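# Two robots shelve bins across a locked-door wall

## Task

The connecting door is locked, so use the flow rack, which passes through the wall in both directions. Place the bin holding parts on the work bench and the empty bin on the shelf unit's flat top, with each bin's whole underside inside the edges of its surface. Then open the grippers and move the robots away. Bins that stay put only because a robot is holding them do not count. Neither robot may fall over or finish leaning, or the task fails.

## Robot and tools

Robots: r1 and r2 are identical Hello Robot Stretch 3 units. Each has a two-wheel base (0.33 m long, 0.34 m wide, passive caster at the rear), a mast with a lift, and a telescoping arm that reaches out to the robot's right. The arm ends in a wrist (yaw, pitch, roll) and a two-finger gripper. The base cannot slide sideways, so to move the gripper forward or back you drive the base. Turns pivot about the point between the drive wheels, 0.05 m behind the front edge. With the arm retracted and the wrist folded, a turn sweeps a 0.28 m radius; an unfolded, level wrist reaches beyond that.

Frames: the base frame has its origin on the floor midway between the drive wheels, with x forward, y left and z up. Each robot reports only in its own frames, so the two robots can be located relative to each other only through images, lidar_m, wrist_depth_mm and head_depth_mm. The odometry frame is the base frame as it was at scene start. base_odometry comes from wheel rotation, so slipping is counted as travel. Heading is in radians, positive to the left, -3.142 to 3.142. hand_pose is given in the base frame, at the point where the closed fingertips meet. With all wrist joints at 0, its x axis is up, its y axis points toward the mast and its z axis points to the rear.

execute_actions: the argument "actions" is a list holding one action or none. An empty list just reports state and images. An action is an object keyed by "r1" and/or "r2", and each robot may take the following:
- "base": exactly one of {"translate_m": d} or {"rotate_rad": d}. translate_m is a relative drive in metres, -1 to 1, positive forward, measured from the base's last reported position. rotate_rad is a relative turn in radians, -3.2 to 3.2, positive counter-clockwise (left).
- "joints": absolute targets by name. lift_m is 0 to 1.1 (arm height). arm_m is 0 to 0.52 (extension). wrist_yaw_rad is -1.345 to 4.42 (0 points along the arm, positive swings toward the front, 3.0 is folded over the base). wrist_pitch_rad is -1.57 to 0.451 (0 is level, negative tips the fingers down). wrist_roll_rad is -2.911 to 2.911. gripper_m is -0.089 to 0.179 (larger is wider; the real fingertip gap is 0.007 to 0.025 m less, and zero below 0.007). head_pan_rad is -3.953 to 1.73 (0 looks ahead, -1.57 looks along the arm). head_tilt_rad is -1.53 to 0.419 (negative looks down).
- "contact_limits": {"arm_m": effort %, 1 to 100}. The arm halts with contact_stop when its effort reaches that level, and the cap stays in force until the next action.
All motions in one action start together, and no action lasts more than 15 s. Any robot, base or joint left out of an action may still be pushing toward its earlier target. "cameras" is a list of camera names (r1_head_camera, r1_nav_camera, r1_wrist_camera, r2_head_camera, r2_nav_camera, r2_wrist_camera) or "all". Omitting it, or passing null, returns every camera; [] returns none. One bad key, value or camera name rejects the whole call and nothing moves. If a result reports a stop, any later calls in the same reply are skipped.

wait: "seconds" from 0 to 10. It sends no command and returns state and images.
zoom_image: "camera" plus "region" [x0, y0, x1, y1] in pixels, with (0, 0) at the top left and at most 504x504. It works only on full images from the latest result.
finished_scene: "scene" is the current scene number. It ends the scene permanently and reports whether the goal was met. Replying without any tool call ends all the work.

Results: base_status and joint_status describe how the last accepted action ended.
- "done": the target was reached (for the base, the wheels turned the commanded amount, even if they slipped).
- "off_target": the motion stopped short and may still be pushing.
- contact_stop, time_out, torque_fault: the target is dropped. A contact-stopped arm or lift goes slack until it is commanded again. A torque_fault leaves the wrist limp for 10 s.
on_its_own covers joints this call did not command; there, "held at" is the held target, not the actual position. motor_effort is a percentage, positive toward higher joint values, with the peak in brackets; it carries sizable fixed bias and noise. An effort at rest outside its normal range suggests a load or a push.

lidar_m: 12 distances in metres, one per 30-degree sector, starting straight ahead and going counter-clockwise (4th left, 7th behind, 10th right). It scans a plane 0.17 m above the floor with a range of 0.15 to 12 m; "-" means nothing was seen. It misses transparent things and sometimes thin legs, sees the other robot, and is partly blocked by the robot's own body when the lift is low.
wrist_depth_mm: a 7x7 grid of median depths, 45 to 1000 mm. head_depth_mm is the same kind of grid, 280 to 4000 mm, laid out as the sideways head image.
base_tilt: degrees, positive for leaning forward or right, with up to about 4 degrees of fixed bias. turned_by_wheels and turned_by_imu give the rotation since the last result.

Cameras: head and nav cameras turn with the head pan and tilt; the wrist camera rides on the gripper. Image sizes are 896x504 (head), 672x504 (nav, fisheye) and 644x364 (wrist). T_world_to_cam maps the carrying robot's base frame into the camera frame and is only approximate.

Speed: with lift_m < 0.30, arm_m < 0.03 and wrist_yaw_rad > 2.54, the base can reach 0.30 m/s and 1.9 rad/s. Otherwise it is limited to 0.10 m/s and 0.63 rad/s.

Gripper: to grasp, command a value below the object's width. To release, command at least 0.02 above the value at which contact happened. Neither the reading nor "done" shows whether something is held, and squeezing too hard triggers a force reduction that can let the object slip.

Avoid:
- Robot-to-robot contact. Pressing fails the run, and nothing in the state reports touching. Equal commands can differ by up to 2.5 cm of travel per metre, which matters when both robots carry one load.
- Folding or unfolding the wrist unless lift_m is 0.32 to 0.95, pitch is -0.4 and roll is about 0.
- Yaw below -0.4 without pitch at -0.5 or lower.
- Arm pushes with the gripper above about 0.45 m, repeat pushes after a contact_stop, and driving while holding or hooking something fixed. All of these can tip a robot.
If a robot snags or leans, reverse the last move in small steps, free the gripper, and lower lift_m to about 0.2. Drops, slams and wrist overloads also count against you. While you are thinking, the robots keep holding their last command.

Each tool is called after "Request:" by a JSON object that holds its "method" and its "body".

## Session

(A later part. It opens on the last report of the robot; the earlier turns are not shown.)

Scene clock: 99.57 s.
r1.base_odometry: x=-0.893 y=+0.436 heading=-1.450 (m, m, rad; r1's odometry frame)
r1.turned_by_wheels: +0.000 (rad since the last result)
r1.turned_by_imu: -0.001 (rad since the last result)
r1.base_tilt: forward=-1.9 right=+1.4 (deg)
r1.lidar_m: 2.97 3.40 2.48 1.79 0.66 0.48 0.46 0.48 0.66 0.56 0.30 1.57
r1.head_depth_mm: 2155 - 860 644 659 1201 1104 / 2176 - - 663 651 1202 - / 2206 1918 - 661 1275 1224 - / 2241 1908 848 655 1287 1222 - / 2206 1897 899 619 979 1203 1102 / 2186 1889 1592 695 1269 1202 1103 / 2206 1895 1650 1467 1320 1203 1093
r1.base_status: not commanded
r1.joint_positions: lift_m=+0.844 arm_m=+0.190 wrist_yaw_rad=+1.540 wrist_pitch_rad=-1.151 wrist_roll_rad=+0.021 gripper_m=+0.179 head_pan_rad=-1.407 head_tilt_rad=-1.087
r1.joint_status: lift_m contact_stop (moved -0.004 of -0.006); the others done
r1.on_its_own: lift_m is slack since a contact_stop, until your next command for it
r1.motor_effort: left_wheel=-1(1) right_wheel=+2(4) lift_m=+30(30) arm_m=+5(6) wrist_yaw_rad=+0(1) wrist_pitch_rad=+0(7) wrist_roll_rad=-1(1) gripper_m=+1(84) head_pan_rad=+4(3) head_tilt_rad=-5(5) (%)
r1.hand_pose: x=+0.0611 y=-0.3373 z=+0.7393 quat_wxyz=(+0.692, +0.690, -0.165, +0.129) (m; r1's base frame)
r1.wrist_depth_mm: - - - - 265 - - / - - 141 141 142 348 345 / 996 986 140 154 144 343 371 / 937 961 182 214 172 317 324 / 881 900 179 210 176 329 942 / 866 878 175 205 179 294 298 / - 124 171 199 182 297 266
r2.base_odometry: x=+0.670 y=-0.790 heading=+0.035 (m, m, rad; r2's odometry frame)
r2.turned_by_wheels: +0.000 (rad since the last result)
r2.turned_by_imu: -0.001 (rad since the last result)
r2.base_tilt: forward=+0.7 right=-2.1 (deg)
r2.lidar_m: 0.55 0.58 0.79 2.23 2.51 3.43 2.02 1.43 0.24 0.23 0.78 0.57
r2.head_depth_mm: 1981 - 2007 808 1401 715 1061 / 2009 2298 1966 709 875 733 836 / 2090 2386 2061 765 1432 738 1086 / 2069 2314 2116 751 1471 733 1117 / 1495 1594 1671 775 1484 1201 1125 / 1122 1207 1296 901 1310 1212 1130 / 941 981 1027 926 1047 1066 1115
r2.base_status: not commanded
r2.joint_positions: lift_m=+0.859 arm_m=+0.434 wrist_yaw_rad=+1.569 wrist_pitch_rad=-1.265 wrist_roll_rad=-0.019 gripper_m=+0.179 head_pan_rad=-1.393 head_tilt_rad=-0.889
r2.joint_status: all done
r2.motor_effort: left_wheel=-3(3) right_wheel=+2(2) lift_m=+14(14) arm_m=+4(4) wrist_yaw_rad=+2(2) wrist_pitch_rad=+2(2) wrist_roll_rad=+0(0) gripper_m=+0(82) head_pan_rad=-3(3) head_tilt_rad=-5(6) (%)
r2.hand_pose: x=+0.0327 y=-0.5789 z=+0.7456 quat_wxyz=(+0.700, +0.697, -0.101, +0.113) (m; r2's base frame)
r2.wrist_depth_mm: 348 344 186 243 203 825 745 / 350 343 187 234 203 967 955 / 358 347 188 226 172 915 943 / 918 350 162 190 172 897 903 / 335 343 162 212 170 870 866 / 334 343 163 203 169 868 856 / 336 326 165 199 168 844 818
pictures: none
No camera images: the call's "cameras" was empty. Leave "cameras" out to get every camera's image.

Request:
{"method": "wait", "body": {"seconds": 3}}

Request:
{"method": "execute_actions", "body": {"actions": [{"r1":{"base":{"translate_m":0.058},"joints":{"lift_m":0.85,"arm_m":0.455,"wrist_pitch_rad":-1.27,"head_tilt_rad":-0.9}},"r2":{"base":{"translate_m":-0.04},"joints":{"arm_m":0.175,"wrist_pitch_rad":-1.2,"head_tilt_rad":-1.15}}}], "cameras": ["r1_wrist_camera","r2_wrist_camera"]}}

Scene clock: 105.10 s.
r1.base_odometry: x=-0.893 y=+0.436 heading=-1.450 (m, m, rad; r1's odometry frame)
r1.turned_by_wheels: +0.000 (rad since the last result)
r1.turned_by_imu: -0.001 (rad since the last result)
r1.base_tilt: forward=-1.9 right=+1.5 (deg)
r1.lidar_m: 2.97 3.42 2.48 1.79 0.66 0.48 0.46 0.48 0.66 0.56 0.30 1.57
r1.head_depth_mm: 2140 - 859 764 1282 1210 1106 / 2180 - - 724 1275 1200 - / 2207 1921 - 719 1293 1219 - / 2191 1919 839 708 1298 1226 - / 2208 1883 819 710 983 1206 1098 / 2226 1890 1605 694 1267 1200 1096 / 2205 1875 1651 1462 1326 1203 1098
r1.base_status: not commanded
r1.joint_positions: lift_m=+0.844 arm_m=+0.190 wrist_yaw_rad=+1.540 wrist_pitch_rad=-1.151 wrist_roll_rad=+0.021 gripper_m=+0.179 head_pan_rad=-1.407 head_tilt_rad=-1.087
r1.joint_status: lift_m contact_stop (moved -0.004 of -0.006); the others done
r1.on_its_own: lift_m is slack since a contact_stop, until your next command for it
r1.motor_effort: left_wheel=-1(1) right_wheel=+2(4) lift_m=+30(30) arm_m=+6(6) wrist_yaw_rad=-1(1) wrist_pitch_rad=+0(7) wrist_roll_rad=+0(1) gripper_m=+1(84) head_pan_rad=+4(3) head_tilt_rad=-4(5) (%)
r1.hand_pose: x=+0.0611 y=-0.3373 z=+0.7393 quat_wxyz=(+0.692, +0.690, -0.165, +0.129) (m; r1's base frame)
r1.wrist_depth_mm: - - - - 262 - 269 / - - 240 244 242 329 275 / 981 984 253 303 231 316 255 / 962 948 227 229 227 320 247 / 918 930 901 874 236 327 247 / 889 866 213 216 217 866 230 / - - 216 832 825 298 252
r2.base_odometry: x=+0.670 y=-0.790 heading=+0.035 (m, m, rad; r2's odometry frame)
r2.turned_by_wheels: +0.000 (rad since the last result)
r2.turned_by_imu: -0.001 (rad since the last result)
r2.base_tilt: forward=+0.7 right=-2.3 (deg)
r2.lidar_m: 0.55 0.58 0.79 2.23 2.50 3.45 2.02 1.43 0.24 0.23 0.78 0.57
r2.head_depth_mm: 1963 - 2034 809 1401 650 1057 / 2020 2308 1963 825 865 676 831 / 2071 2385 2072 855 1431 685 1091 / 2068 2322 2140 847 1462 662 1113 / 1491 1585 1707 871 1482 673 1122 / 1122 1210 1298 898 1314 1215 1127 / 940 984 1018 922 1049 1069 1113
r2.base_status: not commanded
r2.joint_positions: lift_m=+0.859 arm_m=+0.434 wrist_yaw_rad=+1.569 wrist_pitch_rad=-1.265 wrist_roll_rad=-0.019 gripper_m=+0.179 head_pan_rad=-1.393 head_tilt_rad=-0.889
r2.joint_status: all done
r2.motor_effort: left_wheel=-2(3) right_wheel=+1(2) lift_m=+15(14) arm_m=+4(4) wrist_yaw_rad=+1(2) wrist_pitch_rad=+2(2) wrist_roll_rad=+0(0) gripper_m=+0(82) head_pan_rad=-5(3) head_tilt_rad=-6(6) (%)
r2.hand_pose: x=+0.0327 y=-0.5789 z=+0.7456 quat_wxyz=(+0.700, +0.697, -0.101, +0.113) (m; r2's base frame)
r2.wrist_depth_mm: 352 342 263 726 254 806 740 / 345 344 269 938 266 953 970 / 266 321 240 242 238 903 912 / 274 322 901 898 911 924 898 / 268 322 224 226 223 875 922 / 244 350 453 628 866 851 857 / 264 318 206 209 207 834 818
wait: 3.00 s; at rest from the start
pictures: r1_head_camera (sideways: a quarter turn clockwise sets it upright), r1_nav_camera (sideways: a quarter turn counterclockwise sets it upright), r1_wrist_camera, r2_head_camera (sideways: a quarter turn clockwise sets it upright), r2_nav_camera (sideways: a quarter turn counterclockwise sets it upright), r2_wrist_camera
camera_calibration (this result's frames):
r1_head_camera: T_world_to_cam=[[-0.14842, 0.867472, -0.474831, 0.640039], [0.985103, 0.171857, 0.00604777, -0.00788974], [0.0868492, -0.46686, -0.880056, 1.10413], [0, 0, 0, 1]] pos_world=[0.00687387, -0.0383843, 1.27566]
r1_nav_camera: T_world_to_cam=[[0.155887, -0.845765, 0.510274, -0.626333], [-0.98502, -0.171659, 0.0164007, 0.0401964], [0.0737221, -0.505187, -0.859855, 1.0823], [0, 0, 0, 1]] pos_world=[0.0574421, 0.0239337, 1.24956]
r1_wrist_camera: T_world_to_cam=[[-0.103221, -0.994657, 0.00191018, -0.333294], [-0.955963, 0.0986751, -0.276403, 0.332442], [0.274737, -0.0303567, -0.96104, 0.842994], [0, 0, 0, 1]] pos_world=[0.0517976, -0.338726, 0.902676]
r2_head_camera: T_world_to_cam=[[-0.0886614, 0.747195, -0.658664, 0.877034], [0.983769, 0.16926, 0.059587, -0.0758855], [0.156008, -0.64269, -0.750074, 0.934783], [0, 0, 0, 1]] pos_world=[0.00657879, -0.0416957, 1.28335]
r2_nav_camera: T_world_to_cam=[[0.133034, -0.784063, 0.606257, -0.748335], [-0.987957, -0.153672, 0.0180512, 0.0371998], [0.0790113, -0.601357, -0.795064, 0.992332], [0, 0, 0, 1]] pos_world=[0.0579004, 0.0157209, 1.24198]
r2_wrist_camera: T_world_to_cam=[[0.0153106, -0.999853, -0.00777324, -0.571849], [-0.989294, -0.0140195, -0.145264, 0.166774], [0.145133, 0.00991408, -0.989362, 0.90413], [0, 0, 0, 1]] pos_world=[0.0425246, -0.57839, 0.914293]
Images, in order (width x height): r1_head_camera 896x504, r1_nav_camera 672x504, r1_wrist_camera 644x364, r2_head_camera 896x504, r2_nav_camera 672x504, r2_wrist_camera 644x364.

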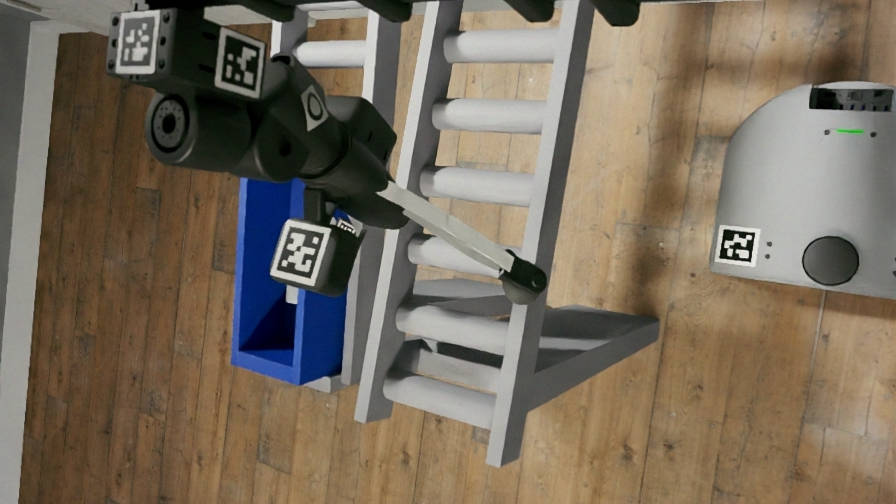

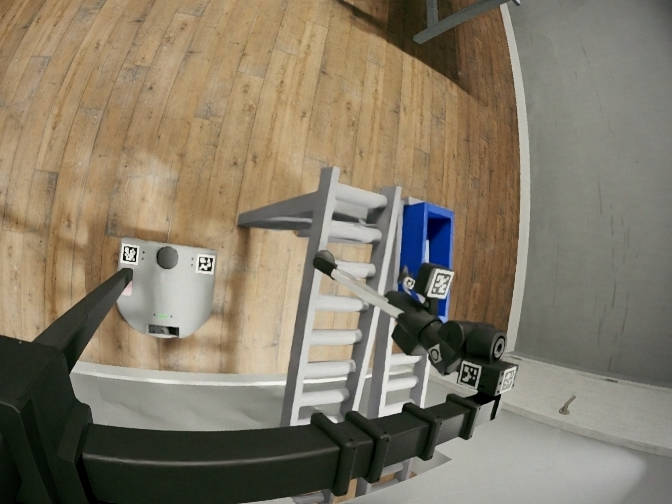

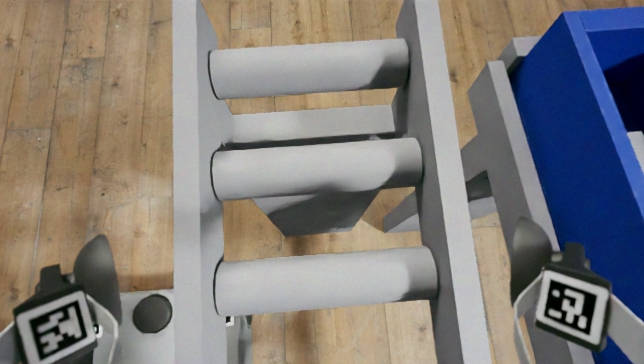

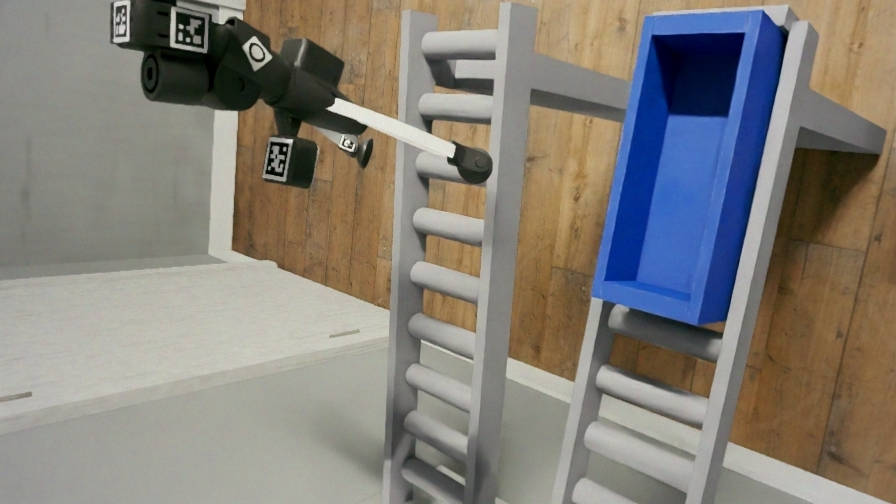

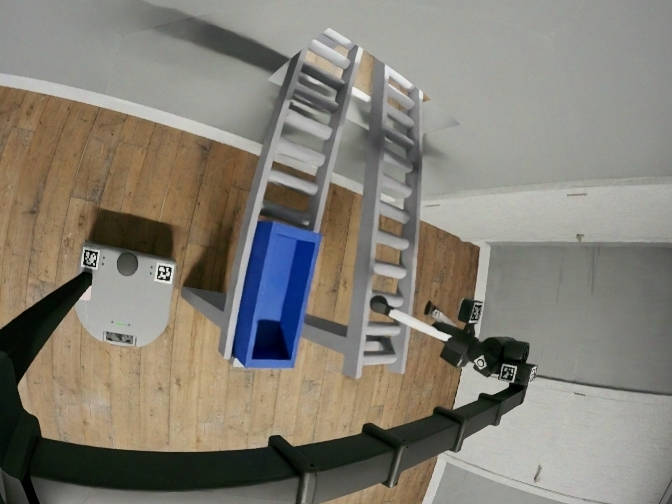

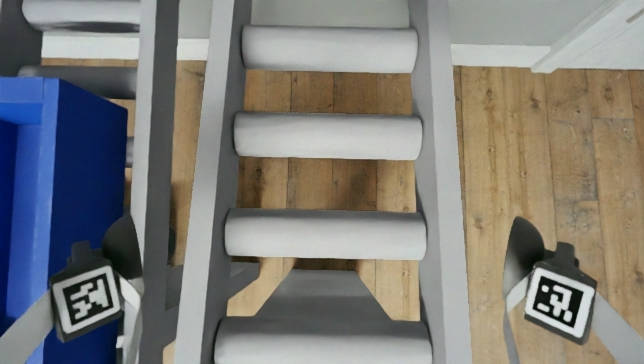

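Scene clock: 108.27 s.
r1.base_odometry: x=-0.886 y=+0.378 heading=-1.450 (m, m, rad; r1's odometry frame)
r1.turned_by_wheels: +0.000 (rad since the last result)
r1.turned_by_imu: -0.001 (rad since the last result)
r1.base_tilt: forward=-1.9 right=+1.5 (deg)
r1.lidar_m: 2.91 3.41 2.48 2.02 0.74 0.54 0.52 0.54 0.74 0.38 0.28 1.51
r1.head_depth_mm: 2053 2346 2019 885 761 1210 1122 / 2107 - 1959 817 703 1202 1118 / 2163 2444 1968 823 703 1216 1128 / 2182 2440 2020 831 695 1194 1138 / 2221 2428 2015 832 699 742 1099 / 2264 2441 2009 1671 1447 1233 1124 / 2302 2543 2001 1665 1430 1263 1112
r1.base_status: done
r1.joint_positions: lift_m=+0.849 arm_m=+0.455 wrist_yaw_rad=+1.540 wrist_pitch_rad=-1.269 wrist_roll_rad=+0.021 gripper_m=+0.179 head_pan_rad=-1.407 head_tilt_rad=-0.902
r1.joint_status: all done
r1.motor_effort: left_wheel=+0(4) right_wheel=+1(6) lift_m=+47(49) arm_m=+7(8) wrist_yaw_rad=+0(0) wrist_pitch_rad=-1(1) wrist_roll_rad=+0(0) gripper_m=+0(0) head_pan_rad=+4(3) head_tilt_rad=+2(16) (%)
r1.hand_pose: x=+0.0318 y=-0.6014 z=+0.7362 quat_wxyz=(+0.700, +0.698, -0.124, +0.088) (m; r1's base frame)
r1.wrist_depth_mm: 971 984 - - 996 990 993 / 934 951 245 251 965 969 987 / 242 950 300 302 928 963 953 / 237 371 294 293 290 921 946 / 234 898 284 284 276 912 902 / - 877 268 278 270 905 876 / - 864 255 267 259 866 865
r2.base_odometry: x=+0.630 y=-0.792 heading=+0.035 (m, m, rad; r2's odometry frame)
r2.turned_by_wheels: +0.000 (rad since the last result)
r2.turned_by_imu: -0.001 (rad since the last result)
r2.base_tilt: forward=+0.8 right=-2.2 (deg)
r2.lidar_m: 0.60 0.62 0.85 2.39 2.51 3.46 1.98 1.39 2.43 0.23 0.84 0.62
r2.head_depth_mm: 2073 - 1551 1412 1284 1165 1071 / 2114 1878 - 787 691 1193 - / 2135 1843 1534 750 723 1194 - / 2155 1868 1548 754 733 1186 1095 / 1720 1732 1541 746 1256 1195 1095 / 1285 1326 839 794 1284 1204 1101 / 1056 1062 1085 818 1250 1210 1105
r2.base_status: done
r2.joint_positions: lift_m=+0.859 arm_m=+0.175 wrist_yaw_rad=+1.570 wrist_pitch_rad=-1.209 wrist_roll_rad=-0.019 gripper_m=+0.179 head_pan_rad=-1.393 head_tilt_rad=-1.136
r2.joint_status: all done
r2.motor_effort: left_wheel=-3(7) right_wheel=+2(5) lift_m=+14(15) arm_m=-3(2) wrist_yaw_rad=+0(1) wrist_pitch_rad=+3(3) wrist_roll_rad=+0(0) gripper_m=+0(0) head_pan_rad=-3(2) head_tilt_rad=-7(26) (%)
r2.hand_pose: x=+0.0468 y=-0.3206 z=+0.7491 quat_wxyz=(+0.697, +0.694, -0.121, +0.133) (m; r2's base frame)
r2.wrist_depth_mm: 814 808 786 373 749 723 270 / 971 985 974 267 905 939 258 / 954 943 987 339 935 946 242 / 923 918 913 335 904 900 231 / 893 906 884 324 867 924 216 / 876 - 264 323 519 699 200 / 834 - 271 320 430 327 209
pictures: r1_wrist_camera, r2_wrist_camera
camera_calibration (this result's frames):
r1_wrist_camera: T_world_to_cam=[[-0.102816, -0.994645, 0.0104581, -0.605287], [-0.981804, 0.0997894, -0.161563, 0.24661], [0.159654, -0.026879, -0.986807, 0.864813], [0, 0, 0, 1]] pos_world=[0.0418189, -0.60341, 0.899576]
r2_wrist_camera: T_world_to_cam=[[0.0168809, -0.999835, -0.0067803, -0.314546], [-0.979448, -0.0151728, -0.201125, 0.225947], [0.200989, 0.0100361, -0.979542, 0.893009], [0, 0, 0, 1]] pos_world=[0.0471282, -0.320028, 0.918051]
Images, in order (width x height): r1_wrist_camera 644x364, r2_wrist_camera 644x364.

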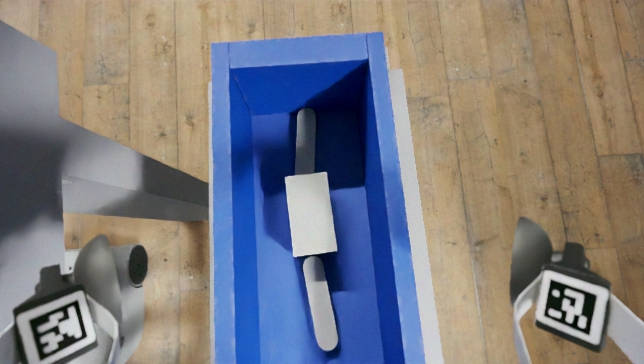

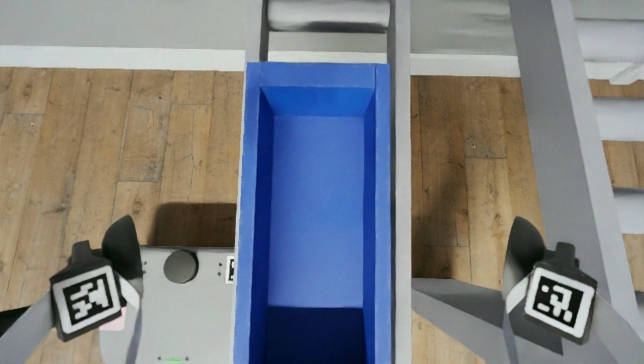

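Request:
{"method": "execute_actions", "body": {"actions": [{"r1":{"joints":{"lift_m":0.768,"arm_m":0.451}},"r2":{"joints":{"lift_m":0.736,"arm_m":0.169}}}], "cameras": []}}

Request:
{"method": "execute_actions", "body": {"actions": [{"r1":{"joints":{"gripper_m":0.082}},"r2":{"joints":{"gripper_m":0.08}}}], "cameras": []}}

Request:
{"method": "execute_actions", "body": {"actions": [{"r1":{"joints":{"lift_m":0.84}},"r2":{"joints":{"lift_m":0.81}}}], "cameras": ["r1_head_camera"]}}

Scene clock: 113.30 s.
r1.base_odometry: x=-0.886 y=+0.378 heading=-1.450 (m, m, rad; r1's odometry frame)
r1.turned_by_wheels: +0.000 (rad since the last result)
r1.turned_by_imu: -0.001 (rad since the last result)
r1.base_tilt: forward=-1.9 right=+1.4 (deg)
r1.lidar_m: 2.91 3.40 2.48 2.02 0.74 0.54 0.52 0.54 0.74 0.38 0.28 1.51
r1.head_depth_mm: 2103 2267 - - 688 639 1115 / 2140 2344 1981 814 707 1199 1123 / 2174 2428 1969 829 700 1214 1130 / 2177 2452 2012 836 697 1203 1134 / 2225 2407 2030 841 698 743 1099 / 2242 2456 2004 1672 1437 1243 1120 / 2286 2481 1999 1673 1439 1260 1114
r1.base_status: not commanded
r1.joint_positions: lift_m=+0.769 arm_m=+0.451 wrist_yaw_rad=+1.540 wrist_pitch_rad=-1.269 wrist_roll_rad=+0.021 gripper_m=+0.179 head_pan_rad=-1.407 head_tilt_rad=-0.902
r1.joint_status: all done
r1.motor_effort: left_wheel=+0(0) right_wheel=+1(0) lift_m=+13(44) arm_m=-6(9) wrist_yaw_rad=+0(0) wrist_pitch_rad=-1(0) wrist_roll_rad=-1(1) gripper_m=+1(0) head_pan_rad=+3(3) head_tilt_rad=+0(2) (%)
r1.hand_pose: x=+0.0318 y=-0.5982 z=+0.6556 quat_wxyz=(+0.700, +0.698, -0.124, +0.088) (m; r1's base frame)
r1.wrist_depth_mm: 878 881 174 187 174 907 904 / 869 873 210 224 169 880 885 / 238 838 207 219 155 879 885 / 273 316 196 181 160 857 863 / 823 801 189 176 167 829 844 / - 456 181 198 175 801 805 / - 773 172 193 182 791 792
r2.base_odometry: x=+0.630 y=-0.792 heading=+0.035 (m, m, rad; r2's odometry frame)
r2.turned_by_wheels: +0.000 (rad since the last result)
r2.turned_by_imu: -0.001 (rad since the last result)
r2.base_tilt: forward=+0.7 right=-2.1 (deg)
r2.lidar_m: 0.59 0.62 0.85 2.39 2.50 3.44 1.97 1.39 2.42 0.23 0.84 0.61
r2.head_depth_mm: 2062 1804 - 1411 1279 1169 - / 2091 1829 772 712 690 1194 - / 2132 1832 782 749 728 1194 - / 2141 1848 1535 754 734 1190 1094 / 1725 1722 1556 747 1255 1196 1089 / 1274 1333 842 795 1284 1199 1100 / 1052 1053 1083 817 1255 1209 1108
r2.base_status: not commanded
r2.joint_positions: lift_m=+0.737 arm_m=+0.169 wrist_yaw_rad=+1.570 wrist_pitch_rad=-1.209 wrist_roll_rad=-0.019 gripper_m=+0.179 head_pan_rad=-1.393 head_tilt_rad=-1.136
r2.joint_status: all done
r2.motor_effort: left_wheel=-2(3) right_wheel=+3(3) lift_m=+14(16) arm_m=-2(4) wrist_yaw_rad=+0(0) wrist_pitch_rad=+3(3) wrist_roll_rad=+0(0) gripper_m=+0(1) head_pan_rad=-2(3) head_tilt_rad=-7(7) (%)
r2.hand_pose: x=+0.0469 y=-0.3146 z=+0.6271 quat_wxyz=(+0.697, +0.694, -0.121, +0.133) (m; r2's base frame)
r2.wrist_depth_mm: 795 813 181 199 173 777 790 / 861 849 162 222 171 858 853 / 815 808 163 217 169 836 807 / 814 782 165 212 169 796 790 / 771 771 167 210 167 774 779 / 763 - 168 205 164 497 739 / - - 170 203 162 314 254
pictures: none
No camera images: the call's "cameras" was empty. Leave "cameras" out to get every camera's image.

Scene clock: 114.77 s.
r1.base_odometry: x=-0.886 y=+0.378 heading=-1.450 (m, m, rad; r1's odometry frame)
r1.turned_by_wheels: +0.000 (rad since the last result)
r1.turned_by_imu: -0.001 (rad since the last result)
r1.base_tilt: forward=-2.0 right=+1.4 (deg)
r1.lidar_m: 2.90 3.40 2.48 2.02 0.74 0.54 0.52 0.54 0.74 0.38 0.28 1.51
r1.head_depth_mm: 2119 2287 - - 687 639 1109 / 2127 2337 1965 816 704 1206 1117 / 2166 2409 1955 823 703 1226 1138 / 2210 2425 1998 837 699 1206 1135 / 2225 2447 2002 838 700 743 1102 / 2276 2473 1999 1680 1440 1239 1123 / 2295 2511 2038 1670 1446 1259 1123
r1.base_status: not commanded
r1.joint_positions: lift_m=+0.769 arm_m=+0.451 wrist_yaw_rad=+1.540 wrist_pitch_rad=-1.259 wrist_roll_rad=+0.020 gripper_m=+0.083 head_pan_rad=-1.407 head_tilt_rad=-0.902
r1.joint_status: all done
r1.motor_effort: left_wheel=-2(1) right_wheel=+6(6) lift_m=+13(13) arm_m=-6(6) wrist_yaw_rad=+0(0) wrist_pitch_rad=-5(5) wrist_roll_rad=+0(1) gripper_m=-20(95) head_pan_rad=+4(3) head_tilt_rad=+1(1) (%)
r1.hand_pose: x=+0.0343 y=-0.5983 z=+0.6561 quat_wxyz=(+0.699, +0.697, -0.127, +0.092) (m; r1's base frame)
r1.wrist_depth_mm: 899 890 171 182 178 898 922 / 875 854 206 222 169 882 896 / 250 857 211 223 172 876 890 / 263 309 202 186 157 849 853 / 814 499 193 180 163 828 828 / - 126 185 202 170 - 827 / - 767 176 195 177 781 799
r2.base_odometry: x=+0.630 y=-0.792 heading=+0.035 (m, m, rad; r2's odometry frame)
r2.turned_by_wheels: +0.000 (rad since the last result)
r2.turned_by_imu: +0.000 (rad since the last result)
r2.base_tilt: forward=+0.5 right=-2.3 (deg)
r2.lidar_m: 0.60 0.62 0.85 2.39 2.50 3.45 1.98 1.39 2.43 0.23 0.84 0.62
r2.head_depth_mm: 2066 1805 - 1414 1283 1168 - / 2097 1827 772 714 692 1190 - / 2143 1835 781 748 726 1196 - / 2149 1864 1542 755 735 1183 1095 / 1715 1724 1554 753 1258 1199 1092 / 1279 1334 839 795 1285 1205 1102 / 1055 1057 1086 818 1246 1206 1102
r2.base_status: not commanded
r2.joint_positions: lift_m=+0.737 arm_m=+0.169 wrist_yaw_rad=+1.570 wrist_pitch_rad=-1.202 wrist_roll_rad=-0.019 gripper_m=+0.081 head_pan_rad=-1.393 head_tilt_rad=-1.136
r2.joint_status: all done
r2.motor_effort: left_wheel=-2(3) right_wheel=+3(3) lift_m=+14(14) arm_m=-3(3) wrist_yaw_rad=-1(0) wrist_pitch_rad=+1(4) wrist_roll_rad=+0(0) gripper_m=-19(92) head_pan_rad=-3(4) head_tilt_rad=-7(7) (%)
r2.hand_pose: x=+0.0485 y=-0.3146 z=+0.6276 quat_wxyz=(+0.697, +0.694, -0.123, +0.136) (m; r2's base frame)
r2.wrist_depth_mm: 810 773 181 199 173 778 755 / 849 866 162 223 173 863 880 / 851 842 163 218 171 837 823 / 807 792 165 213 168 784 785 / 772 772 165 212 166 794 785 / 749 - 168 207 165 - 743 / - - 169 203 163 314 303
pictures: none
No camera images: the call's "cameras" was empty. Leave "cameras" out to get every camera's image.

Scene clock: 116.27 s.
r1.base_odometry: x=-0.886 y=+0.378 heading=-1.450 (m, m, rad; r1's odometry frame)
r1.turned_by_wheels: +0.000 (rad since the last result)
r1.turned_by_imu: +0.000 (rad since the last result)
r1.base_tilt: forward=-1.9 right=+1.4 (deg)
r1.lidar_m: 2.91 3.38 2.47 2.01 0.74 0.54 0.52 0.54 0.74 0.38 0.28 1.51
r1.head_depth_mm: 2060 2380 2028 893 760 1195 1128 / 2102 - 1973 795 704 1195 1112 / 2148 2424 826 815 701 1222 1132 / 2181 2458 2018 813 696 1198 1142 / 2213 2450 2018 831 698 739 1100 / 2247 2447 1999 1689 1451 1233 1122 / 2278 2493 2020 1680 1451 1260 1114
r1.base_status: not commanded
r1.joint_positions: lift_m=+0.839 arm_m=+0.451 wrist_yaw_rad=+1.540 wrist_pitch_rad=-1.283 wrist_roll_rad=+0.017 gripper_m=+0.083 head_pan_rad=-1.407 head_tilt_rad=-0.902
r1.joint_status: all done
r1.motor_effort: left_wheel=+0(1) right_wheel=+0(7) lift_m=+52(53) arm_m=-6(6) wrist_yaw_rad=+0(0) wrist_pitch_rad=+6(8) wrist_roll_rad=+2(2) gripper_m=-18(20) head_pan_rad=+4(4) head_tilt_rad=+1(2) (%)
r1.hand_pose: x=+0.0281 y=-0.5981 z=+0.7253 quat_wxyz=(+0.701, +0.699, -0.118, +0.084) (m; r1's base frame)
r1.wrist_depth_mm: 937 966 169 181 176 985 992 / 931 927 202 225 192 945 968 / 235 927 210 227 175 957 924 / 260 328 201 190 159 892 922 / 218 877 194 183 163 892 887 / 214 129 185 203 169 - 873 / 208 125 179 198 175 846 861
r2.base_odometry: x=+0.630 y=-0.792 heading=+0.035 (m, m, rad; r2's odometry frame)
r2.turned_by_wheels: +0.000 (rad since the last result)
r2.turned_by_imu: +0.000 (rad since the last result)
r2.base_tilt: forward=+0.8 right=-2.3 (deg)
r2.lidar_m: 0.59 0.62 0.85 2.39 2.50 3.42 1.97 1.39 2.42 0.23 0.84 0.62
r2.head_depth_mm: 2069 1880 - 1418 1278 1169 1072 / 2101 1850 - 672 690 1194 - / 2130 1845 766 674 720 1196 - / 2158 1861 804 674 1245 1189 1095 / 1725 1743 1551 646 1261 1195 1095 / 1276 1331 840 796 1278 1206 1102 / 1055 1056 1086 818 1246 1208 1113
r2.base_status: not commanded
r2.joint_positions: lift_m=+0.809 arm_m=+0.169 wrist_yaw_rad=+1.570 wrist_pitch_rad=-1.208 wrist_roll_rad=-0.019 gripper_m=+0.081 head_pan_rad=-1.393 head_tilt_rad=-1.136
r2.joint_status: all done
r2.motor_effort: left_wheel=-2(3) right_wheel=+2(3) lift_m=+37(36) arm_m=-3(3) wrist_yaw_rad=+0(0) wrist_pitch_rad=+3(4) wrist_roll_rad=+0(0) gripper_m=-19(19) head_pan_rad=-3(4) head_tilt_rad=-7(7) (%)
r2.hand_pose: x=+0.0469 y=-0.3146 z=+0.6999 quat_wxyz=(+0.697, +0.694, -0.121, +0.133) (m; r2's base frame)
r2.wrist_depth_mm: 848 811 181 200 176 798 217 / 920 938 160 219 174 973 215 / 898 909 161 217 173 925 215 / 862 872 163 212 170 849 214 / 866 844 164 212 170 838 823 / 803 - 167 209 167 - 803 / - - 167 204 166 314 256
pictures: r1_head_camera (sideways: a quarter turn clockwise sets it upright)
camera_calibration (this result's frames):
r1_head_camera: T_world_to_cam=[[-0.131846, 0.766914, -0.62806, 0.839557], [0.984936, 0.172868, 0.00432309, -0.00564462], [0.111887, -0.618028, -0.778153, 0.971512], [0, 0, 0, 1]] pos_world=[0.00755234, -0.0424704, 1.2833]
Images, in order (width x height): r1_head_camera 896x504.

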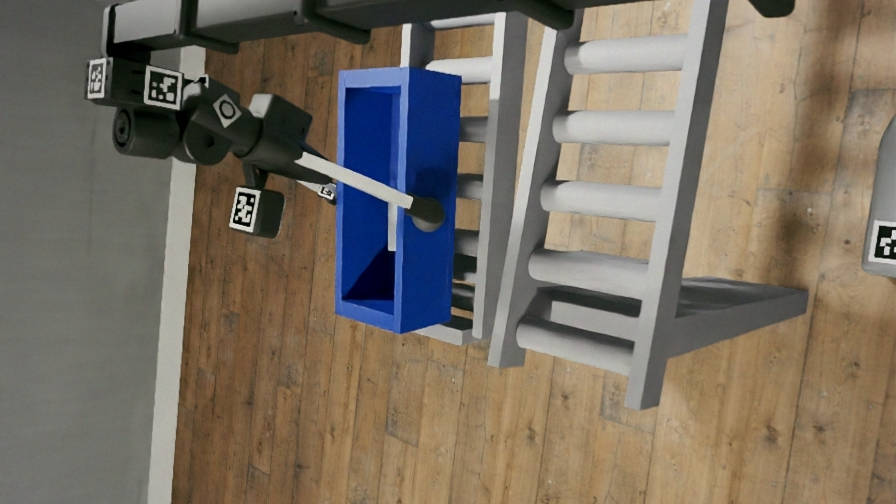

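Request:
{"method": "execute_actions", "body": {"actions": [{"r1":{"base":{"translate_m":0.8},"joints":{"lift_m":0.96,"wrist_pitch_rad":-1.18}},"r2":{"base":{"translate_m":-0.8},"joints":{"lift_m":0.83,"wrist_pitch_rad":-1.35,"head_tilt_rad":-0.95}}}], "cameras": []}}

Request:
{"method": "execute_actions", "body": {"actions": [{"r1":{"base":{"translate_m":0.81}},"r2":{"base":{"translate_m":-0.81},"joints":{"arm_m":0.42}}}], "cameras": ["r1_nav_camera","r2_head_camera","r2_wrist_camera"]}}

Scene clock: 127.90 s.
r1.base_odometry: x=-0.789 y=-0.416 heading=-1.450 (m, m, rad; r1's odometry frame)
r1.turned_by_wheels: +0.000 (rad since the last result)
r1.turned_by_imu: -0.005 (rad since the last result)
r1.base_tilt: forward=-2.0 right=+1.5 (deg)
r1.lidar_m: 2.12 3.14 2.47 2.39 1.88 1.37 1.32 0.71 0.96 2.39 1.26 0.77
r1.head_depth_mm: 2130 2378 1972 1677 1438 1270 1125 / - 2373 664 1693 1452 1260 1128 / 2121 2422 680 1672 1448 1270 1126 / 2195 2458 706 1693 1440 1261 1137 / 2222 2396 694 1662 1433 1263 1113 / 2261 2437 2013 1692 1442 1261 1120 / 2266 2498 1839 1635 1433 1253 1119
r1.base_status: done
r1.joint_positions: lift_m=+0.959 arm_m=+0.451 wrist_yaw_rad=+1.540 wrist_pitch_rad=-1.202 wrist_roll_rad=+0.017 gripper_m=+0.083 head_pan_rad=-1.407 head_tilt_rad=-0.902
r1.joint_status: all done
r1.motor_effort: left_wheel=-1(3) right_wheel=-1(11) lift_m=+52(53) arm_m=-6(5) wrist_yaw_rad=+0(0) wrist_pitch_rad=+10(15) wrist_roll_rad=+2(2) gripper_m=-18(18) head_pan_rad=+3(4) head_tilt_rad=+2(2) (%)
r1.hand_pose: x=+0.0484 y=-0.5987 z=+0.8502 quat_wxyz=(+0.696, +0.694, -0.146, +0.113) (m; r1's base frame)
r1.wrist_depth_mm: - - 169 180 184 - - / - - 201 227 195 - - / - - 210 231 175 - - / - - 201 191 161 - - / - - 193 185 163 - - / 975 129 186 203 169 - - / - - 179 197 175 962 977
r2.base_odometry: x=-0.169 y=-0.819 heading=+0.035 (m, m, rad; r2's odometry frame)
r2.turned_by_wheels: +0.000 (rad since the last result)
r2.turned_by_imu: -0.004 (rad since the last result)
r2.base_tilt: forward=+0.6 right=-2.2 (deg)
r2.lidar_m: 1.39 1.45 1.99 2.41 2.51 3.04 1.78 0.66 0.76 2.33 1.94 0.79
r2.head_depth_mm: 2000 2251 2023 - 604 1153 1080 / 2043 2264 2013 - 635 1166 1105 / 2091 2319 1945 1680 645 1191 1117 / 2141 2379 1977 1651 650 1202 1100 / 2199 2414 1987 1668 653 1232 1111 / 2224 2427 1999 1669 1437 1256 1116 / 2252 2371 2041 1691 1421 1265 1121
r2.base_status: done
r2.joint_positions: lift_m=+0.829 arm_m=+0.169 wrist_yaw_rad=+1.570 wrist_pitch_rad=-1.352 wrist_roll_rad=-0.019 gripper_m=+0.081 head_pan_rad=-1.393 head_tilt_rad=-0.952
r2.joint_status: all done
r2.motor_effort: left_wheel=-3(7) right_wheel=+2(5) lift_m=+36(39) arm_m=-2(3) wrist_yaw_rad=+0(0) wrist_pitch_rad=+0(3) wrist_roll_rad=+0(0) gripper_m=-18(18) head_pan_rad=-2(4) head_tilt_rad=+1(17) (%)
r2.hand_pose: x=+0.0107 y=-0.3145 z=+0.7127 quat_wxyz=(+0.704, +0.702, -0.071, +0.083) (m; r2's base frame)
r2.wrist_depth_mm: 931 886 158 202 175 904 884 / 871 880 160 215 174 874 876 / 876 875 161 212 173 859 877 / 897 856 162 213 172 867 871 / 876 - 164 210 169 839 854 / 866 - 166 209 168 - 837 / 843 834 167 205 165 855 842
pictures: none
No camera images: the call's "cameras" was empty. Leave "cameras" out to get every camera's image.

Scene clock: 137.30 s.
r1.base_odometry: x=-0.691 y=-1.220 heading=-1.450 (m, m, rad; r1's odometry frame)
r1.turned_by_wheels: +0.000 (rad since the last result)
r1.turned_by_imu: -0.004 (rad since the last result)
r1.base_tilt: forward=-1.9 right=+1.5 (deg)
r1.lidar_m: 2.20 2.28 2.48 2.40 2.49 2.22 1.51 1.54 0.46 1.08 1.13 1.33
r1.head_depth_mm: 2131 2283 815 680 1395 1262 1117 / - 948 662 677 868 1229 1122 / 2147 996 678 677 1418 1262 1138 / 2167 1010 708 678 1448 1257 1136 / 2213 1014 692 678 1426 1261 1118 / 2267 1006 807 693 1442 1255 1116 / 2277 1004 808 688 1445 1256 1117
r1.base_status: done
r1.joint_positions: lift_m=+0.959 arm_m=+0.451 wrist_yaw_rad=+1.540 wrist_pitch_rad=-1.202 wrist_roll_rad=+0.017 gripper_m=+0.083 head_pan_rad=-1.407 head_tilt_rad=-0.902
r1.joint_status: not commanded
r1.motor_effort: left_wheel=+0(2) right_wheel=-1(7) lift_m=+52(52) arm_m=-6(5) wrist_yaw_rad=+0(1) wrist_pitch_rad=+10(10) wrist_roll_rad=+2(2) gripper_m=-18(18) head_pan_rad=+4(4) head_tilt_rad=+2(2) (%)
r1.hand_pose: x=+0.0484 y=-0.5987 z=+0.8502 quat_wxyz=(+0.696, +0.694, -0.146, +0.113) (m; r1's base frame)
r1.wrist_depth_mm: - 287 169 180 184 290 291 / - 276 202 226 196 281 280 / - 266 210 230 174 270 270 / 262 259 202 191 160 262 263 / 254 249 192 184 164 254 253 / 245 129 186 204 168 - 246 / 236 126 179 196 175 237 240
r2.base_odometry: x=-0.979 y=-0.847 heading=+0.035 (m, m, rad; r2's odometry frame)
r2.turned_by_wheels: +0.000 (rad since the last result)
r2.turned_by_imu: -0.002 (rad since the last result)
r2.base_tilt: forward=+0.6 right=-2.1 (deg)
r2.lidar_m: 1.58 2.29 2.51 2.42 2.51 2.19 2.11 1.00 0.50 2.35 0.46 1.63
r2.head_depth_mm: 2005 - 1869 745 753 1105 1086 / 2065 2286 1831 783 758 1147 1110 / 2092 2334 1911 800 780 1169 1122 / 2115 2360 1972 805 790 1189 1105 / 2183 2384 1991 870 904 1218 1107 / 2239 2445 2001 1682 1410 1259 1119 / 2264 2508 2036 1688 1448 1264 1123
r2.base_status: done
r2.joint_positions: lift_m=+0.829 arm_m=+0.420 wrist_yaw_rad=+1.570 wrist_pitch_rad=-1.352 wrist_roll_rad=-0.019 gripper_m=+0.081 head_pan_rad=-1.393 head_tilt_rad=-0.952
r2.joint_status: all done
r2.motor_effort: left_wheel=-2(8) right_wheel=+2(6) lift_m=+36(36) arm_m=+4(7) wrist_yaw_rad=+0(0) wrist_pitch_rad=+0(1) wrist_roll_rad=+0(0) gripper_m=-18(18) head_pan_rad=-2(3) head_tilt_rad=+1(1) (%)
r2.hand_pose: x=+0.0106 y=-0.5649 z=+0.7127 quat_wxyz=(+0.704, +0.702, -0.070, +0.083) (m; r2's base frame)
r2.wrist_depth_mm: 888 275 158 203 175 269 866 / 885 276 160 217 173 273 877 / 860 269 161 215 173 269 844 / 878 269 163 211 171 265 855 / - 266 163 209 168 265 871 / - - 166 207 168 - 848 / 852 262 168 207 166 257 852
pictures: r1_nav_camera (sideways: a quarter turn counterclockwise sets it upright), r2_head_camera (sideways: a quarter turn clockwise sets it upright), r2_wrist_camera
camera_calibration (this result's frames):
r1_nav_camera: T_world_to_cam=[[0.138308, -0.739138, 0.659202, -0.820252], [-0.985523, -0.168615, 0.017712, 0.0384881], [0.0980595, -0.652108, -0.751758, 0.941614], [0, 0, 0, 1]] pos_world=[0.0590439, 0.0142443, 1.2479]
r2_head_camera: T_world_to_cam=[[-0.0955029, 0.78619, -0.61056, 0.814399], [0.984458, 0.165413, 0.0590076, -0.0751306], [0.147386, -0.595435, -0.789769, 0.986451], [0, 0, 0, 1]] pos_world=[0.00635132, -0.040477, 1.28074]
r2_wrist_camera: T_world_to_cam=[[0.0155363, -0.999837, -0.00923953, -0.556645], [-0.998154, -0.0149661, -0.0588686, 0.0783651], [0.0587207, 0.0101371, -0.998223, 0.881946], [0, 0, 0, 1]] pos_world=[0.0350801, -0.564321, 0.879849]
Images, in order (width x height): r1_nav_camera 672x504, r2_head_camera 896x504, r2_wrist_camera 644x364.

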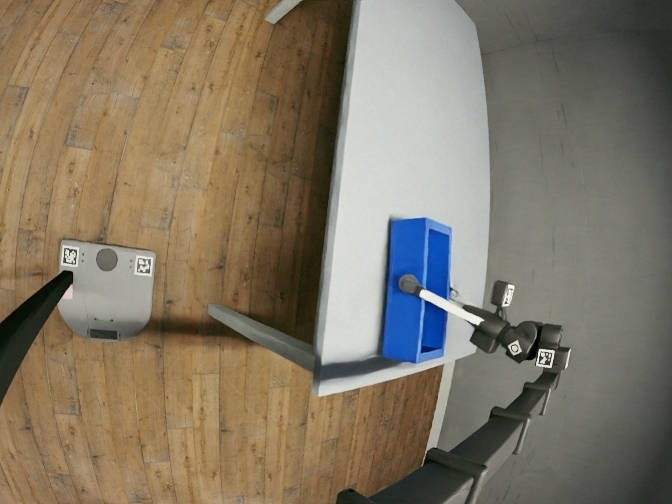

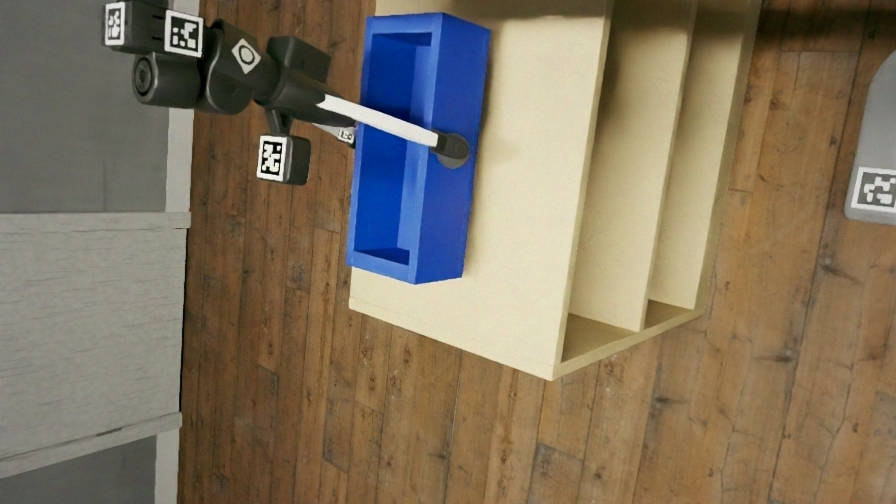

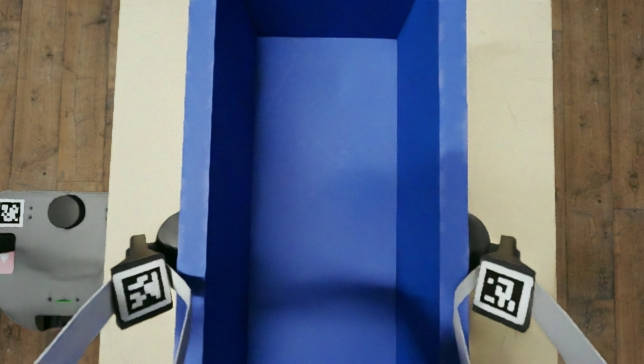

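Request:
{"method": "execute_actions", "body": {"actions": [{"r1":{"joints":{"lift_m":0.929}},"r2":{"joints":{"lift_m":0.784}}}], "cameras": []}}

Request:
{"method": "execute_actions", "body": {"actions": [{"r1":{"joints":{"gripper_m":0.179}},"r2":{"joints":{"gripper_m":0.179}}}], "cameras": []}}

Request:
{"method": "execute_actions", "body": {"actions": [{"r1":{"joints":{"lift_m":1.0}},"r2":{"joints":{"lift_m":0.86}}}], "cameras": []}}

Request:
{"method": "execute_actions", "body": {"actions": [{"r1":{"base":{"translate_m":-0.3},"joints":{"arm_m":0.02}},"r2":{"base":{"translate_m":-0.3},"joints":{"arm_m":0.02}}}], "cameras": ["r1_nav_camera","r2_nav_camera"]}}

Scene clock: 143.30 s.
r1.base_odometry: x=-0.691 y=-1.220 heading=-1.450 (m, m, rad; r1's odometry frame)
r1.turned_by_wheels: +0.000 (rad since the last result)
r1.turned_by_imu: -0.001 (rad since the last result)
r1.base_tilt: forward=-1.9 right=+1.5 (deg)
r1.lidar_m: 2.20 2.28 2.48 2.39 2.48 2.21 1.51 1.54 0.46 1.09 1.13 1.33
r1.head_depth_mm: 2179 2281 837 678 1394 1264 1121 / - 946 712 678 872 1220 1121 / 2149 977 702 676 1416 1264 1125 / 2224 995 736 677 1440 1257 1138 / 2206 1011 715 679 1440 1259 1119 / 2247 1008 809 692 1446 1252 1116 / 2257 1013 809 691 1441 1266 1123
r1.base_status: not commanded
r1.joint_positions: lift_m=+0.930 arm_m=+0.451 wrist_yaw_rad=+1.540 wrist_pitch_rad=-1.201 wrist_roll_rad=+0.017 gripper_m=+0.083 head_pan_rad=-1.407 head_tilt_rad=-0.902
r1.joint_status: all done
r1.motor_effort: left_wheel=+0(0) right_wheel=+0(1) lift_m=+17(49) arm_m=-7(5) wrist_yaw_rad=+0(0) wrist_pitch_rad=+10(10) wrist_roll_rad=+2(2) gripper_m=-18(18) head_pan_rad=+3(4) head_tilt_rad=+1(0) (%)
r1.hand_pose: x=+0.0487 y=-0.5987 z=+0.8206 quat_wxyz=(+0.696, +0.694, -0.146, +0.113) (m; r1's base frame)
r1.wrist_depth_mm: 253 253 169 181 176 258 257 / 247 245 205 223 172 249 248 / 236 235 210 226 176 239 240 / 228 227 200 187 158 232 230 / 223 220 192 182 164 225 225 / 215 129 185 203 170 - 218 / 209 125 178 198 175 209 211
r2.base_odometry: x=-0.979 y=-0.847 heading=+0.035 (m, m, rad; r2's odometry frame)
r2.turned_by_wheels: +0.000 (rad since the last result)
r2.turned_by_imu: -0.001 (rad since the last result)
r2.base_tilt: forward=+0.6 right=-2.2 (deg)
r2.lidar_m: 1.58 2.29 2.50 2.42 2.52 2.19 2.11 1.00 0.50 2.35 0.46 1.63
r2.head_depth_mm: 2014 2220 1854 783 753 1103 1084 / 2049 2290 2010 793 762 1151 1109 / 2097 2314 1955 802 781 1169 1112 / 2115 2347 1968 807 788 1187 1102 / 2180 2403 1995 870 905 1216 1107 / 2231 2435 2006 1668 1403 1258 1117 / 2280 2518 2038 1688 1441 1264 1121
r2.base_status: not commanded
r2.joint_positions: lift_m=+0.784 arm_m=+0.420 wrist_yaw_rad=+1.570 wrist_pitch_rad=-1.352 wrist_roll_rad=-0.019 gripper_m=+0.081 head_pan_rad=-1.393 head_tilt_rad=-0.952
r2.joint_status: all done
r2.motor_effort: left_wheel=-2(3) right_wheel=+3(3) lift_m=+16(32) arm_m=+4(4) wrist_yaw_rad=+0(0) wrist_pitch_rad=+1(1) wrist_roll_rad=+0(0) gripper_m=-18(18) head_pan_rad=-4(3) head_tilt_rad=+1(1) (%)
r2.hand_pose: x=+0.0106 y=-0.5649 z=+0.6678 quat_wxyz=(+0.704, +0.702, -0.070, +0.083) (m; r2's base frame)
r2.wrist_depth_mm: 847 229 158 202 175 228 852 / 832 226 159 216 174 226 854 / 826 226 161 213 172 224 225 / 834 224 163 211 170 224 223 / 220 222 165 210 168 220 221 / 219 - 166 208 167 - 220 / 800 216 168 204 165 217 783
pictures: none
No camera images: the call's "cameras" was empty. Leave "cameras" out to get every camera's image.

Scene clock: 144.77 s.
r1.base_odometry: x=-0.691 y=-1.220 heading=-1.450 (m, m, rad; r1's odometry frame)
r1.turned_by_wheels: +0.000 (rad since the last result)
r1.turned_by_imu: +0.000 (rad since the last result)
r1.base_tilt: forward=-1.9 right=+1.4 (deg)
r1.lidar_m: 2.20 2.28 2.48 2.39 2.48 2.22 1.50 1.53 0.46 1.09 1.13 1.32
r1.head_depth_mm: 2166 2285 837 679 1400 1265 1126 / - 950 714 676 869 1216 1119 / 2152 1014 718 679 1416 1269 1129 / 2180 994 736 675 1444 1258 1139 / 2221 1009 716 676 1443 1260 1118 / 2261 1004 807 692 1431 1255 1123 / 2292 1012 810 691 1443 1260 1120
r1.base_status: not commanded
r1.joint_positions: lift_m=+0.930 arm_m=+0.451 wrist_yaw_rad=+1.540 wrist_pitch_rad=-1.189 wrist_roll_rad=+0.017 gripper_m=+0.179 head_pan_rad=-1.407 head_tilt_rad=-0.902
r1.joint_status: all done
r1.motor_effort: left_wheel=+0(0) right_wheel=-1(1) lift_m=+17(17) arm_m=-6(5) wrist_yaw_rad=+0(0) wrist_pitch_rad=+4(10) wrist_roll_rad=+2(2) gripper_m=+0(84) head_pan_rad=+4(4) head_tilt_rad=+1(1) (%)
r1.hand_pose: x=+0.0517 y=-0.5988 z=+0.8215 quat_wxyz=(+0.695, +0.693, -0.150, +0.118) (m; r1's base frame)
r1.wrist_depth_mm: 258 257 167 176 173 260 262 / 250 249 199 224 193 252 250 / 242 239 209 228 174 243 242 / 231 230 201 191 159 234 235 / 224 222 192 185 163 226 226 / - 213 184 205 169 217 222 / - 208 178 201 177 210 211
r2.base_odometry: x=-0.979 y=-0.847 heading=+0.035 (m, m, rad; r2's odometry frame)
r2.turned_by_wheels: +0.000 (rad since the last result)
r2.turned_by_imu: +0.000 (rad since the last result)
r2.base_tilt: forward=+0.6 right=-2.2 (deg)
r2.lidar_m: 1.59 2.29 2.50 2.41 2.51 2.19 2.11 1.00 0.50 2.35 0.46 1.63
r2.head_depth_mm: 2020 2203 1853 787 751 1102 1085 / 2056 2281 1991 792 761 1143 1105 / 2090 2340 1967 804 781 1169 1119 / 2130 2362 1970 808 789 1185 1102 / 2167 2393 2013 870 905 1214 1104 / 2218 2452 2022 1681 1395 1259 1114 / 2278 2524 2030 1710 1454 1262 1122
r2.base_status: not commanded
r2.joint_positions: lift_m=+0.784 arm_m=+0.420 wrist_yaw_rad=+1.570 wrist_pitch_rad=-1.352 wrist_roll_rad=-0.019 gripper_m=+0.179 head_pan_rad=-1.393 head_tilt_rad=-0.952
r2.joint_status: all done
r2.motor_effort: left_wheel=-2(2) right_wheel=+2(2) lift_m=+16(16) arm_m=+4(4) wrist_yaw_rad=+0(0) wrist_pitch_rad=+0(1) wrist_roll_rad=+0(0) gripper_m=+0(81) head_pan_rad=-2(3) head_tilt_rad=+1(1) (%)
r2.hand_pose: x=+0.0106 y=-0.5649 z=+0.6678 quat_wxyz=(+0.704, +0.702, -0.070, +0.083) (m; r2's base frame)
r2.wrist_depth_mm: 875 230 158 202 176 230 838 / 846 229 159 218 175 227 825 / 821 226 161 215 173 224 226 / 819 224 163 214 169 223 223 / - 221 164 211 168 219 223 / - 218 166 210 167 220 810 / 217 217 168 207 165 215 216
pictures: none
No camera images: the call's "cameras" was empty. Leave "cameras" out to get every camera's image.

Scene clock: 146.30 s.
r1.base_odometry: x=-0.691 y=-1.220 heading=-1.450 (m, m, rad; r1's odometry frame)
r1.turned_by_wheels: +0.000 (rad since the last result)
r1.turned_by_imu: +0.000 (rad since the last result)
r1.base_tilt: forward=-1.9 right=+1.4 (deg)
r1.lidar_m: 2.20 2.28 2.49 2.39 2.48 2.21 1.51 1.53 0.45 1.09 1.12 1.33
r1.head_depth_mm: 2122 2248 837 680 1395 1268 1123 / - 988 717 681 868 1220 1122 / 2089 1012 704 679 1411 1258 1130 / 2194 1015 732 678 1433 1265 1139 / 2201 1008 716 674 1443 1265 1123 / 2226 1009 808 692 1434 1269 1124 / 2281 1005 806 691 1441 1255 1116
r1.base_status: not commanded
r1.joint_positions: lift_m=+0.999 arm_m=+0.451 wrist_yaw_rad=+1.540 wrist_pitch_rad=-1.188 wrist_roll_rad=+0.017 gripper_m=+0.179 head_pan_rad=-1.407 head_tilt_rad=-0.902
r1.joint_status: all done
r1.motor_effort: left_wheel=-1(0) right_wheel=-1(1) lift_m=+47(50) arm_m=-5(5) wrist_yaw_rad=+0(0) wrist_pitch_rad=+4(4) wrist_roll_rad=+2(2) gripper_m=+0(0) head_pan_rad=+4(3) head_tilt_rad=+2(2) (%)
r1.hand_pose: x=+0.0518 y=-0.5988 z=+0.8913 quat_wxyz=(+0.695, +0.693, -0.151, +0.118) (m; r1's base frame)
r1.wrist_depth_mm: - 338 340 343 343 342 343 / - 325 230 232 325 330 328 / - 313 284 299 316 317 318 / - 304 290 295 302 307 307 / - 293 276 257 291 295 298 / - 283 260 273 275 284 290 / - 273 248 265 256 275 275
r2.base_odometry: x=-0.979 y=-0.847 heading=+0.035 (m, m, rad; r2's odometry frame)
r2.turned_by_wheels: +0.000 (rad since the last result)
r2.turned_by_imu: +0.000 (rad since the last result)
r2.base_tilt: forward=+0.6 right=-2.2 (deg)
r2.lidar_m: 1.58 2.29 2.51 2.42 2.51 2.19 2.11 1.00 0.50 2.35 0.46 1.63
r2.head_depth_mm: 1955 2208 1853 795 753 1102 1082 / 2045 2301 1870 789 761 1139 1104 / 2100 2332 1925 802 781 1175 1120 / 2127 2367 1976 807 793 1187 1101 / 2166 2409 1988 870 902 1223 1110 / 2231 2460 1997 1683 1411 1258 1115 / 2275 2514 2029 1692 1455 1262 1121
r2.base_status: not commanded
r2.joint_positions: lift_m=+0.859 arm_m=+0.420 wrist_yaw_rad=+1.570 wrist_pitch_rad=-1.352 wrist_roll_rad=-0.019 gripper_m=+0.179 head_pan_rad=-1.393 head_tilt_rad=-0.952
r2.joint_status: all done
r2.motor_effort: left_wheel=-3(2) right_wheel=+2(2) lift_m=+35(37) arm_m=+4(4) wrist_yaw_rad=+0(0) wrist_pitch_rad=+1(1) wrist_roll_rad=+0(0) gripper_m=+1(1) head_pan_rad=-3(3) head_tilt_rad=+1(1) (%)
r2.hand_pose: x=+0.0106 y=-0.5649 z=+0.7428 quat_wxyz=(+0.704, +0.702, -0.070, +0.083) (m; r2's base frame)
r2.wrist_depth_mm: 907 949 304 215 306 306 917 / 907 306 301 286 287 301 914 / 913 301 300 287 292 299 927 / 883 297 299 292 287 299 883 / - 296 294 283 286 297 904 / - 293 279 283 284 293 912 / 875 289 280 280 278 290 883
pictures: none
No camera images: the call's "cameras" was empty. Leave "cameras" out to get every camera's image.

Scene clock: 150.90 s.
r1.base_odometry: x=-0.728 y=-0.922 heading=-1.450 (m, m, rad; r1's odometry frame)
r1.turned_by_wheels: +0.000 (rad since the last result)
r1.turned_by_imu: -0.001 (rad since the last result)
r1.base_tilt: forward=-1.9 right=+1.5 (deg)
r1.lidar_m: 2.50 2.59 2.48 2.39 2.47 1.91 1.21 1.22 2.48 0.49 0.45 1.53
r1.head_depth_mm: 2095 2318 - - - 1263 1115 / 2128 2399 - - - 1234 1123 / 2146 2413 2018 1673 - 1218 1132 / 2170 1052 1376 1643 - 1263 1121 / 2204 1004 770 702 - 1238 1156 / 2246 1008 724 689 1426 1255 1117 / 2296 1008 743 691 1438 1255 1121
r1.base_status: done
r1.joint_positions: lift_m=+0.999 arm_m=+0.020 wrist_yaw_rad=+1.540 wrist_pitch_rad=-1.188 wrist_roll_rad=+0.017 gripper_m=+0.179 head_pan_rad=-1.407 head_tilt_rad=-0.902
r1.joint_status: all done
r1.motor_effort: left_wheel=+0(2) right_wheel=+0(8) lift_m=+47(47) arm_m=-6(11) wrist_yaw_rad=+0(1) wrist_pitch_rad=+4(4) wrist_roll_rad=+2(2) gripper_m=+0(0) head_pan_rad=+3(3) head_tilt_rad=+1(2) (%)
r1.hand_pose: x=+0.0519 y=-0.1678 z=+0.8913 quat_wxyz=(+0.695, +0.693, -0.150, +0.118) (m; r1's base frame)
r1.wrist_depth_mm: - - - - - - 344 / - - - - - - 331 / - - - - - - 322 / - - - - - 546 316 / - - - - - - - / - - - - - - - / - 968 - 983 981 - 996
r2.base_odometry: x=-1.279 y=-0.858 heading=+0.035 (m, m, rad; r2's odometry frame)
r2.turned_by_wheels: +0.000 (rad since the last result)
r2.turned_by_imu: -0.002 (rad since the last result)
r2.base_tilt: forward=+0.8 right=-2.1 (deg)
r2.lidar_m: 1.88 2.60 2.51 2.42 2.51 1.89 1.82 0.73 0.89 0.38 0.79 0.68
r2.head_depth_mm: 1999 2249 1913 849 - - 1082 / 2060 2284 1943 857 - - 1097 / 2100 2334 1937 852 773 1167 1130 / 2149 2345 1964 840 788 1189 1100 / 2183 2408 1998 827 983 1212 1112 / 2210 2444 2012 834 1008 1228 1112 / 2251 2523 2035 842 1038 1239 1121
r2.base_status: done
r2.joint_positions: lift_m=+0.859 arm_m=+0.020 wrist_yaw_rad=+1.570 wrist_pitch_rad=-1.352 wrist_roll_rad=-0.019 gripper_m=+0.179 head_pan_rad=-1.393 head_tilt_rad=-0.952
r2.joint_status: all done
r2.motor_effort: left_wheel=-3(5) right_wheel=+2(3) lift_m=+35(35) arm_m=-3(1) wrist_yaw_rad=+0(0) wrist_pitch_rad=+1(1) wrist_roll_rad=+0(0) gripper_m=+0(0) head_pan_rad=-3(3) head_tilt_rad=+0(0) (%)
r2.hand_pose: x=+0.0106 y=-0.1656 z=+0.7428 quat_wxyz=(+0.704, +0.702, -0.070, +0.083) (m; r2's base frame)
r2.wrist_depth_mm: 899 945 916 912 846 579 305 / 918 901 927 897 832 559 306 / 901 911 903 905 843 564 304 / 874 910 913 894 836 561 299 / 897 904 - 913 805 551 295 / - 865 - 902 810 544 291 / 868 869 864 881 800 544 291
pictures: r1_nav_camera (sideways: a quarter turn counterclockwise sets it upright), r2_nav_camera (sideways: a quarter turn counterclockwise sets it upright)
camera_calibration (this result's frames):
r1_nav_camera: T_world_to_cam=[[0.138307, -0.739071, 0.659276, -0.820349], [-0.985521, -0.168626, 0.0177126, 0.0384874], [0.0980803, -0.65218, -0.751692, 0.941529], [0, 0, 0, 1]] pos_world=[0.0590445, 0.0142398, 1.2479]
r2_nav_camera: T_world_to_cam=[[0.139255, -0.819656, 0.555673, -0.682472], [-0.987783, -0.154615, 0.0194777, 0.0353431], [0.0699503, -0.551597, -0.831173, 1.03933], [0, 0, 0, 1]] pos_world=[0.0572477, 0.0193645, 1.24241]
Images, in order (width x height): r1_nav_camera 672x504, r2_nav_camera 672x504.

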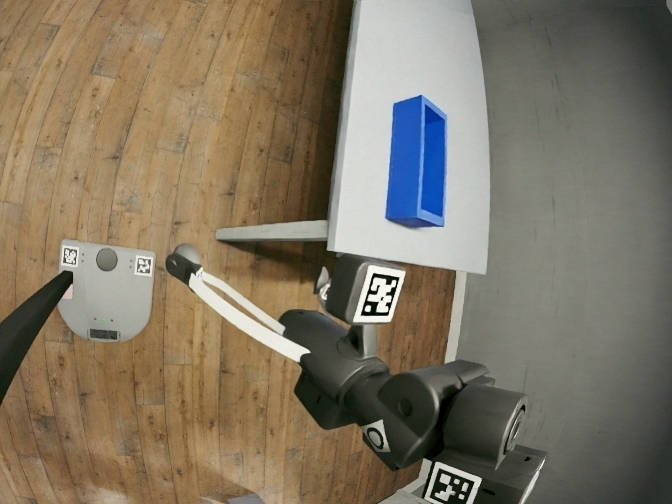

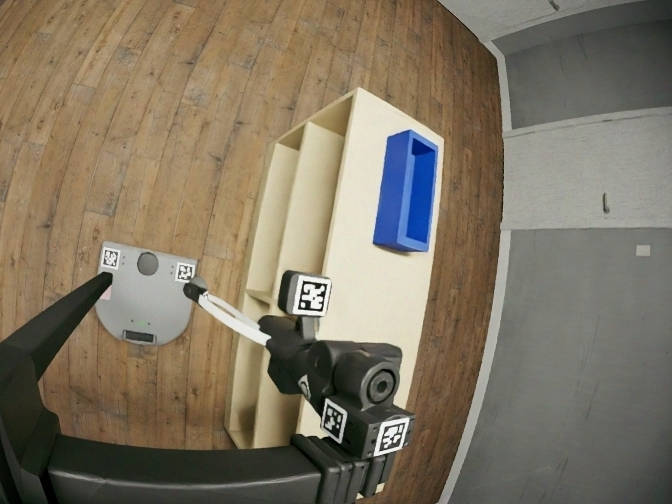

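Request:
{"method": "finished_scene", "body": {"scene": 2}}

The scene is finished: the task was done.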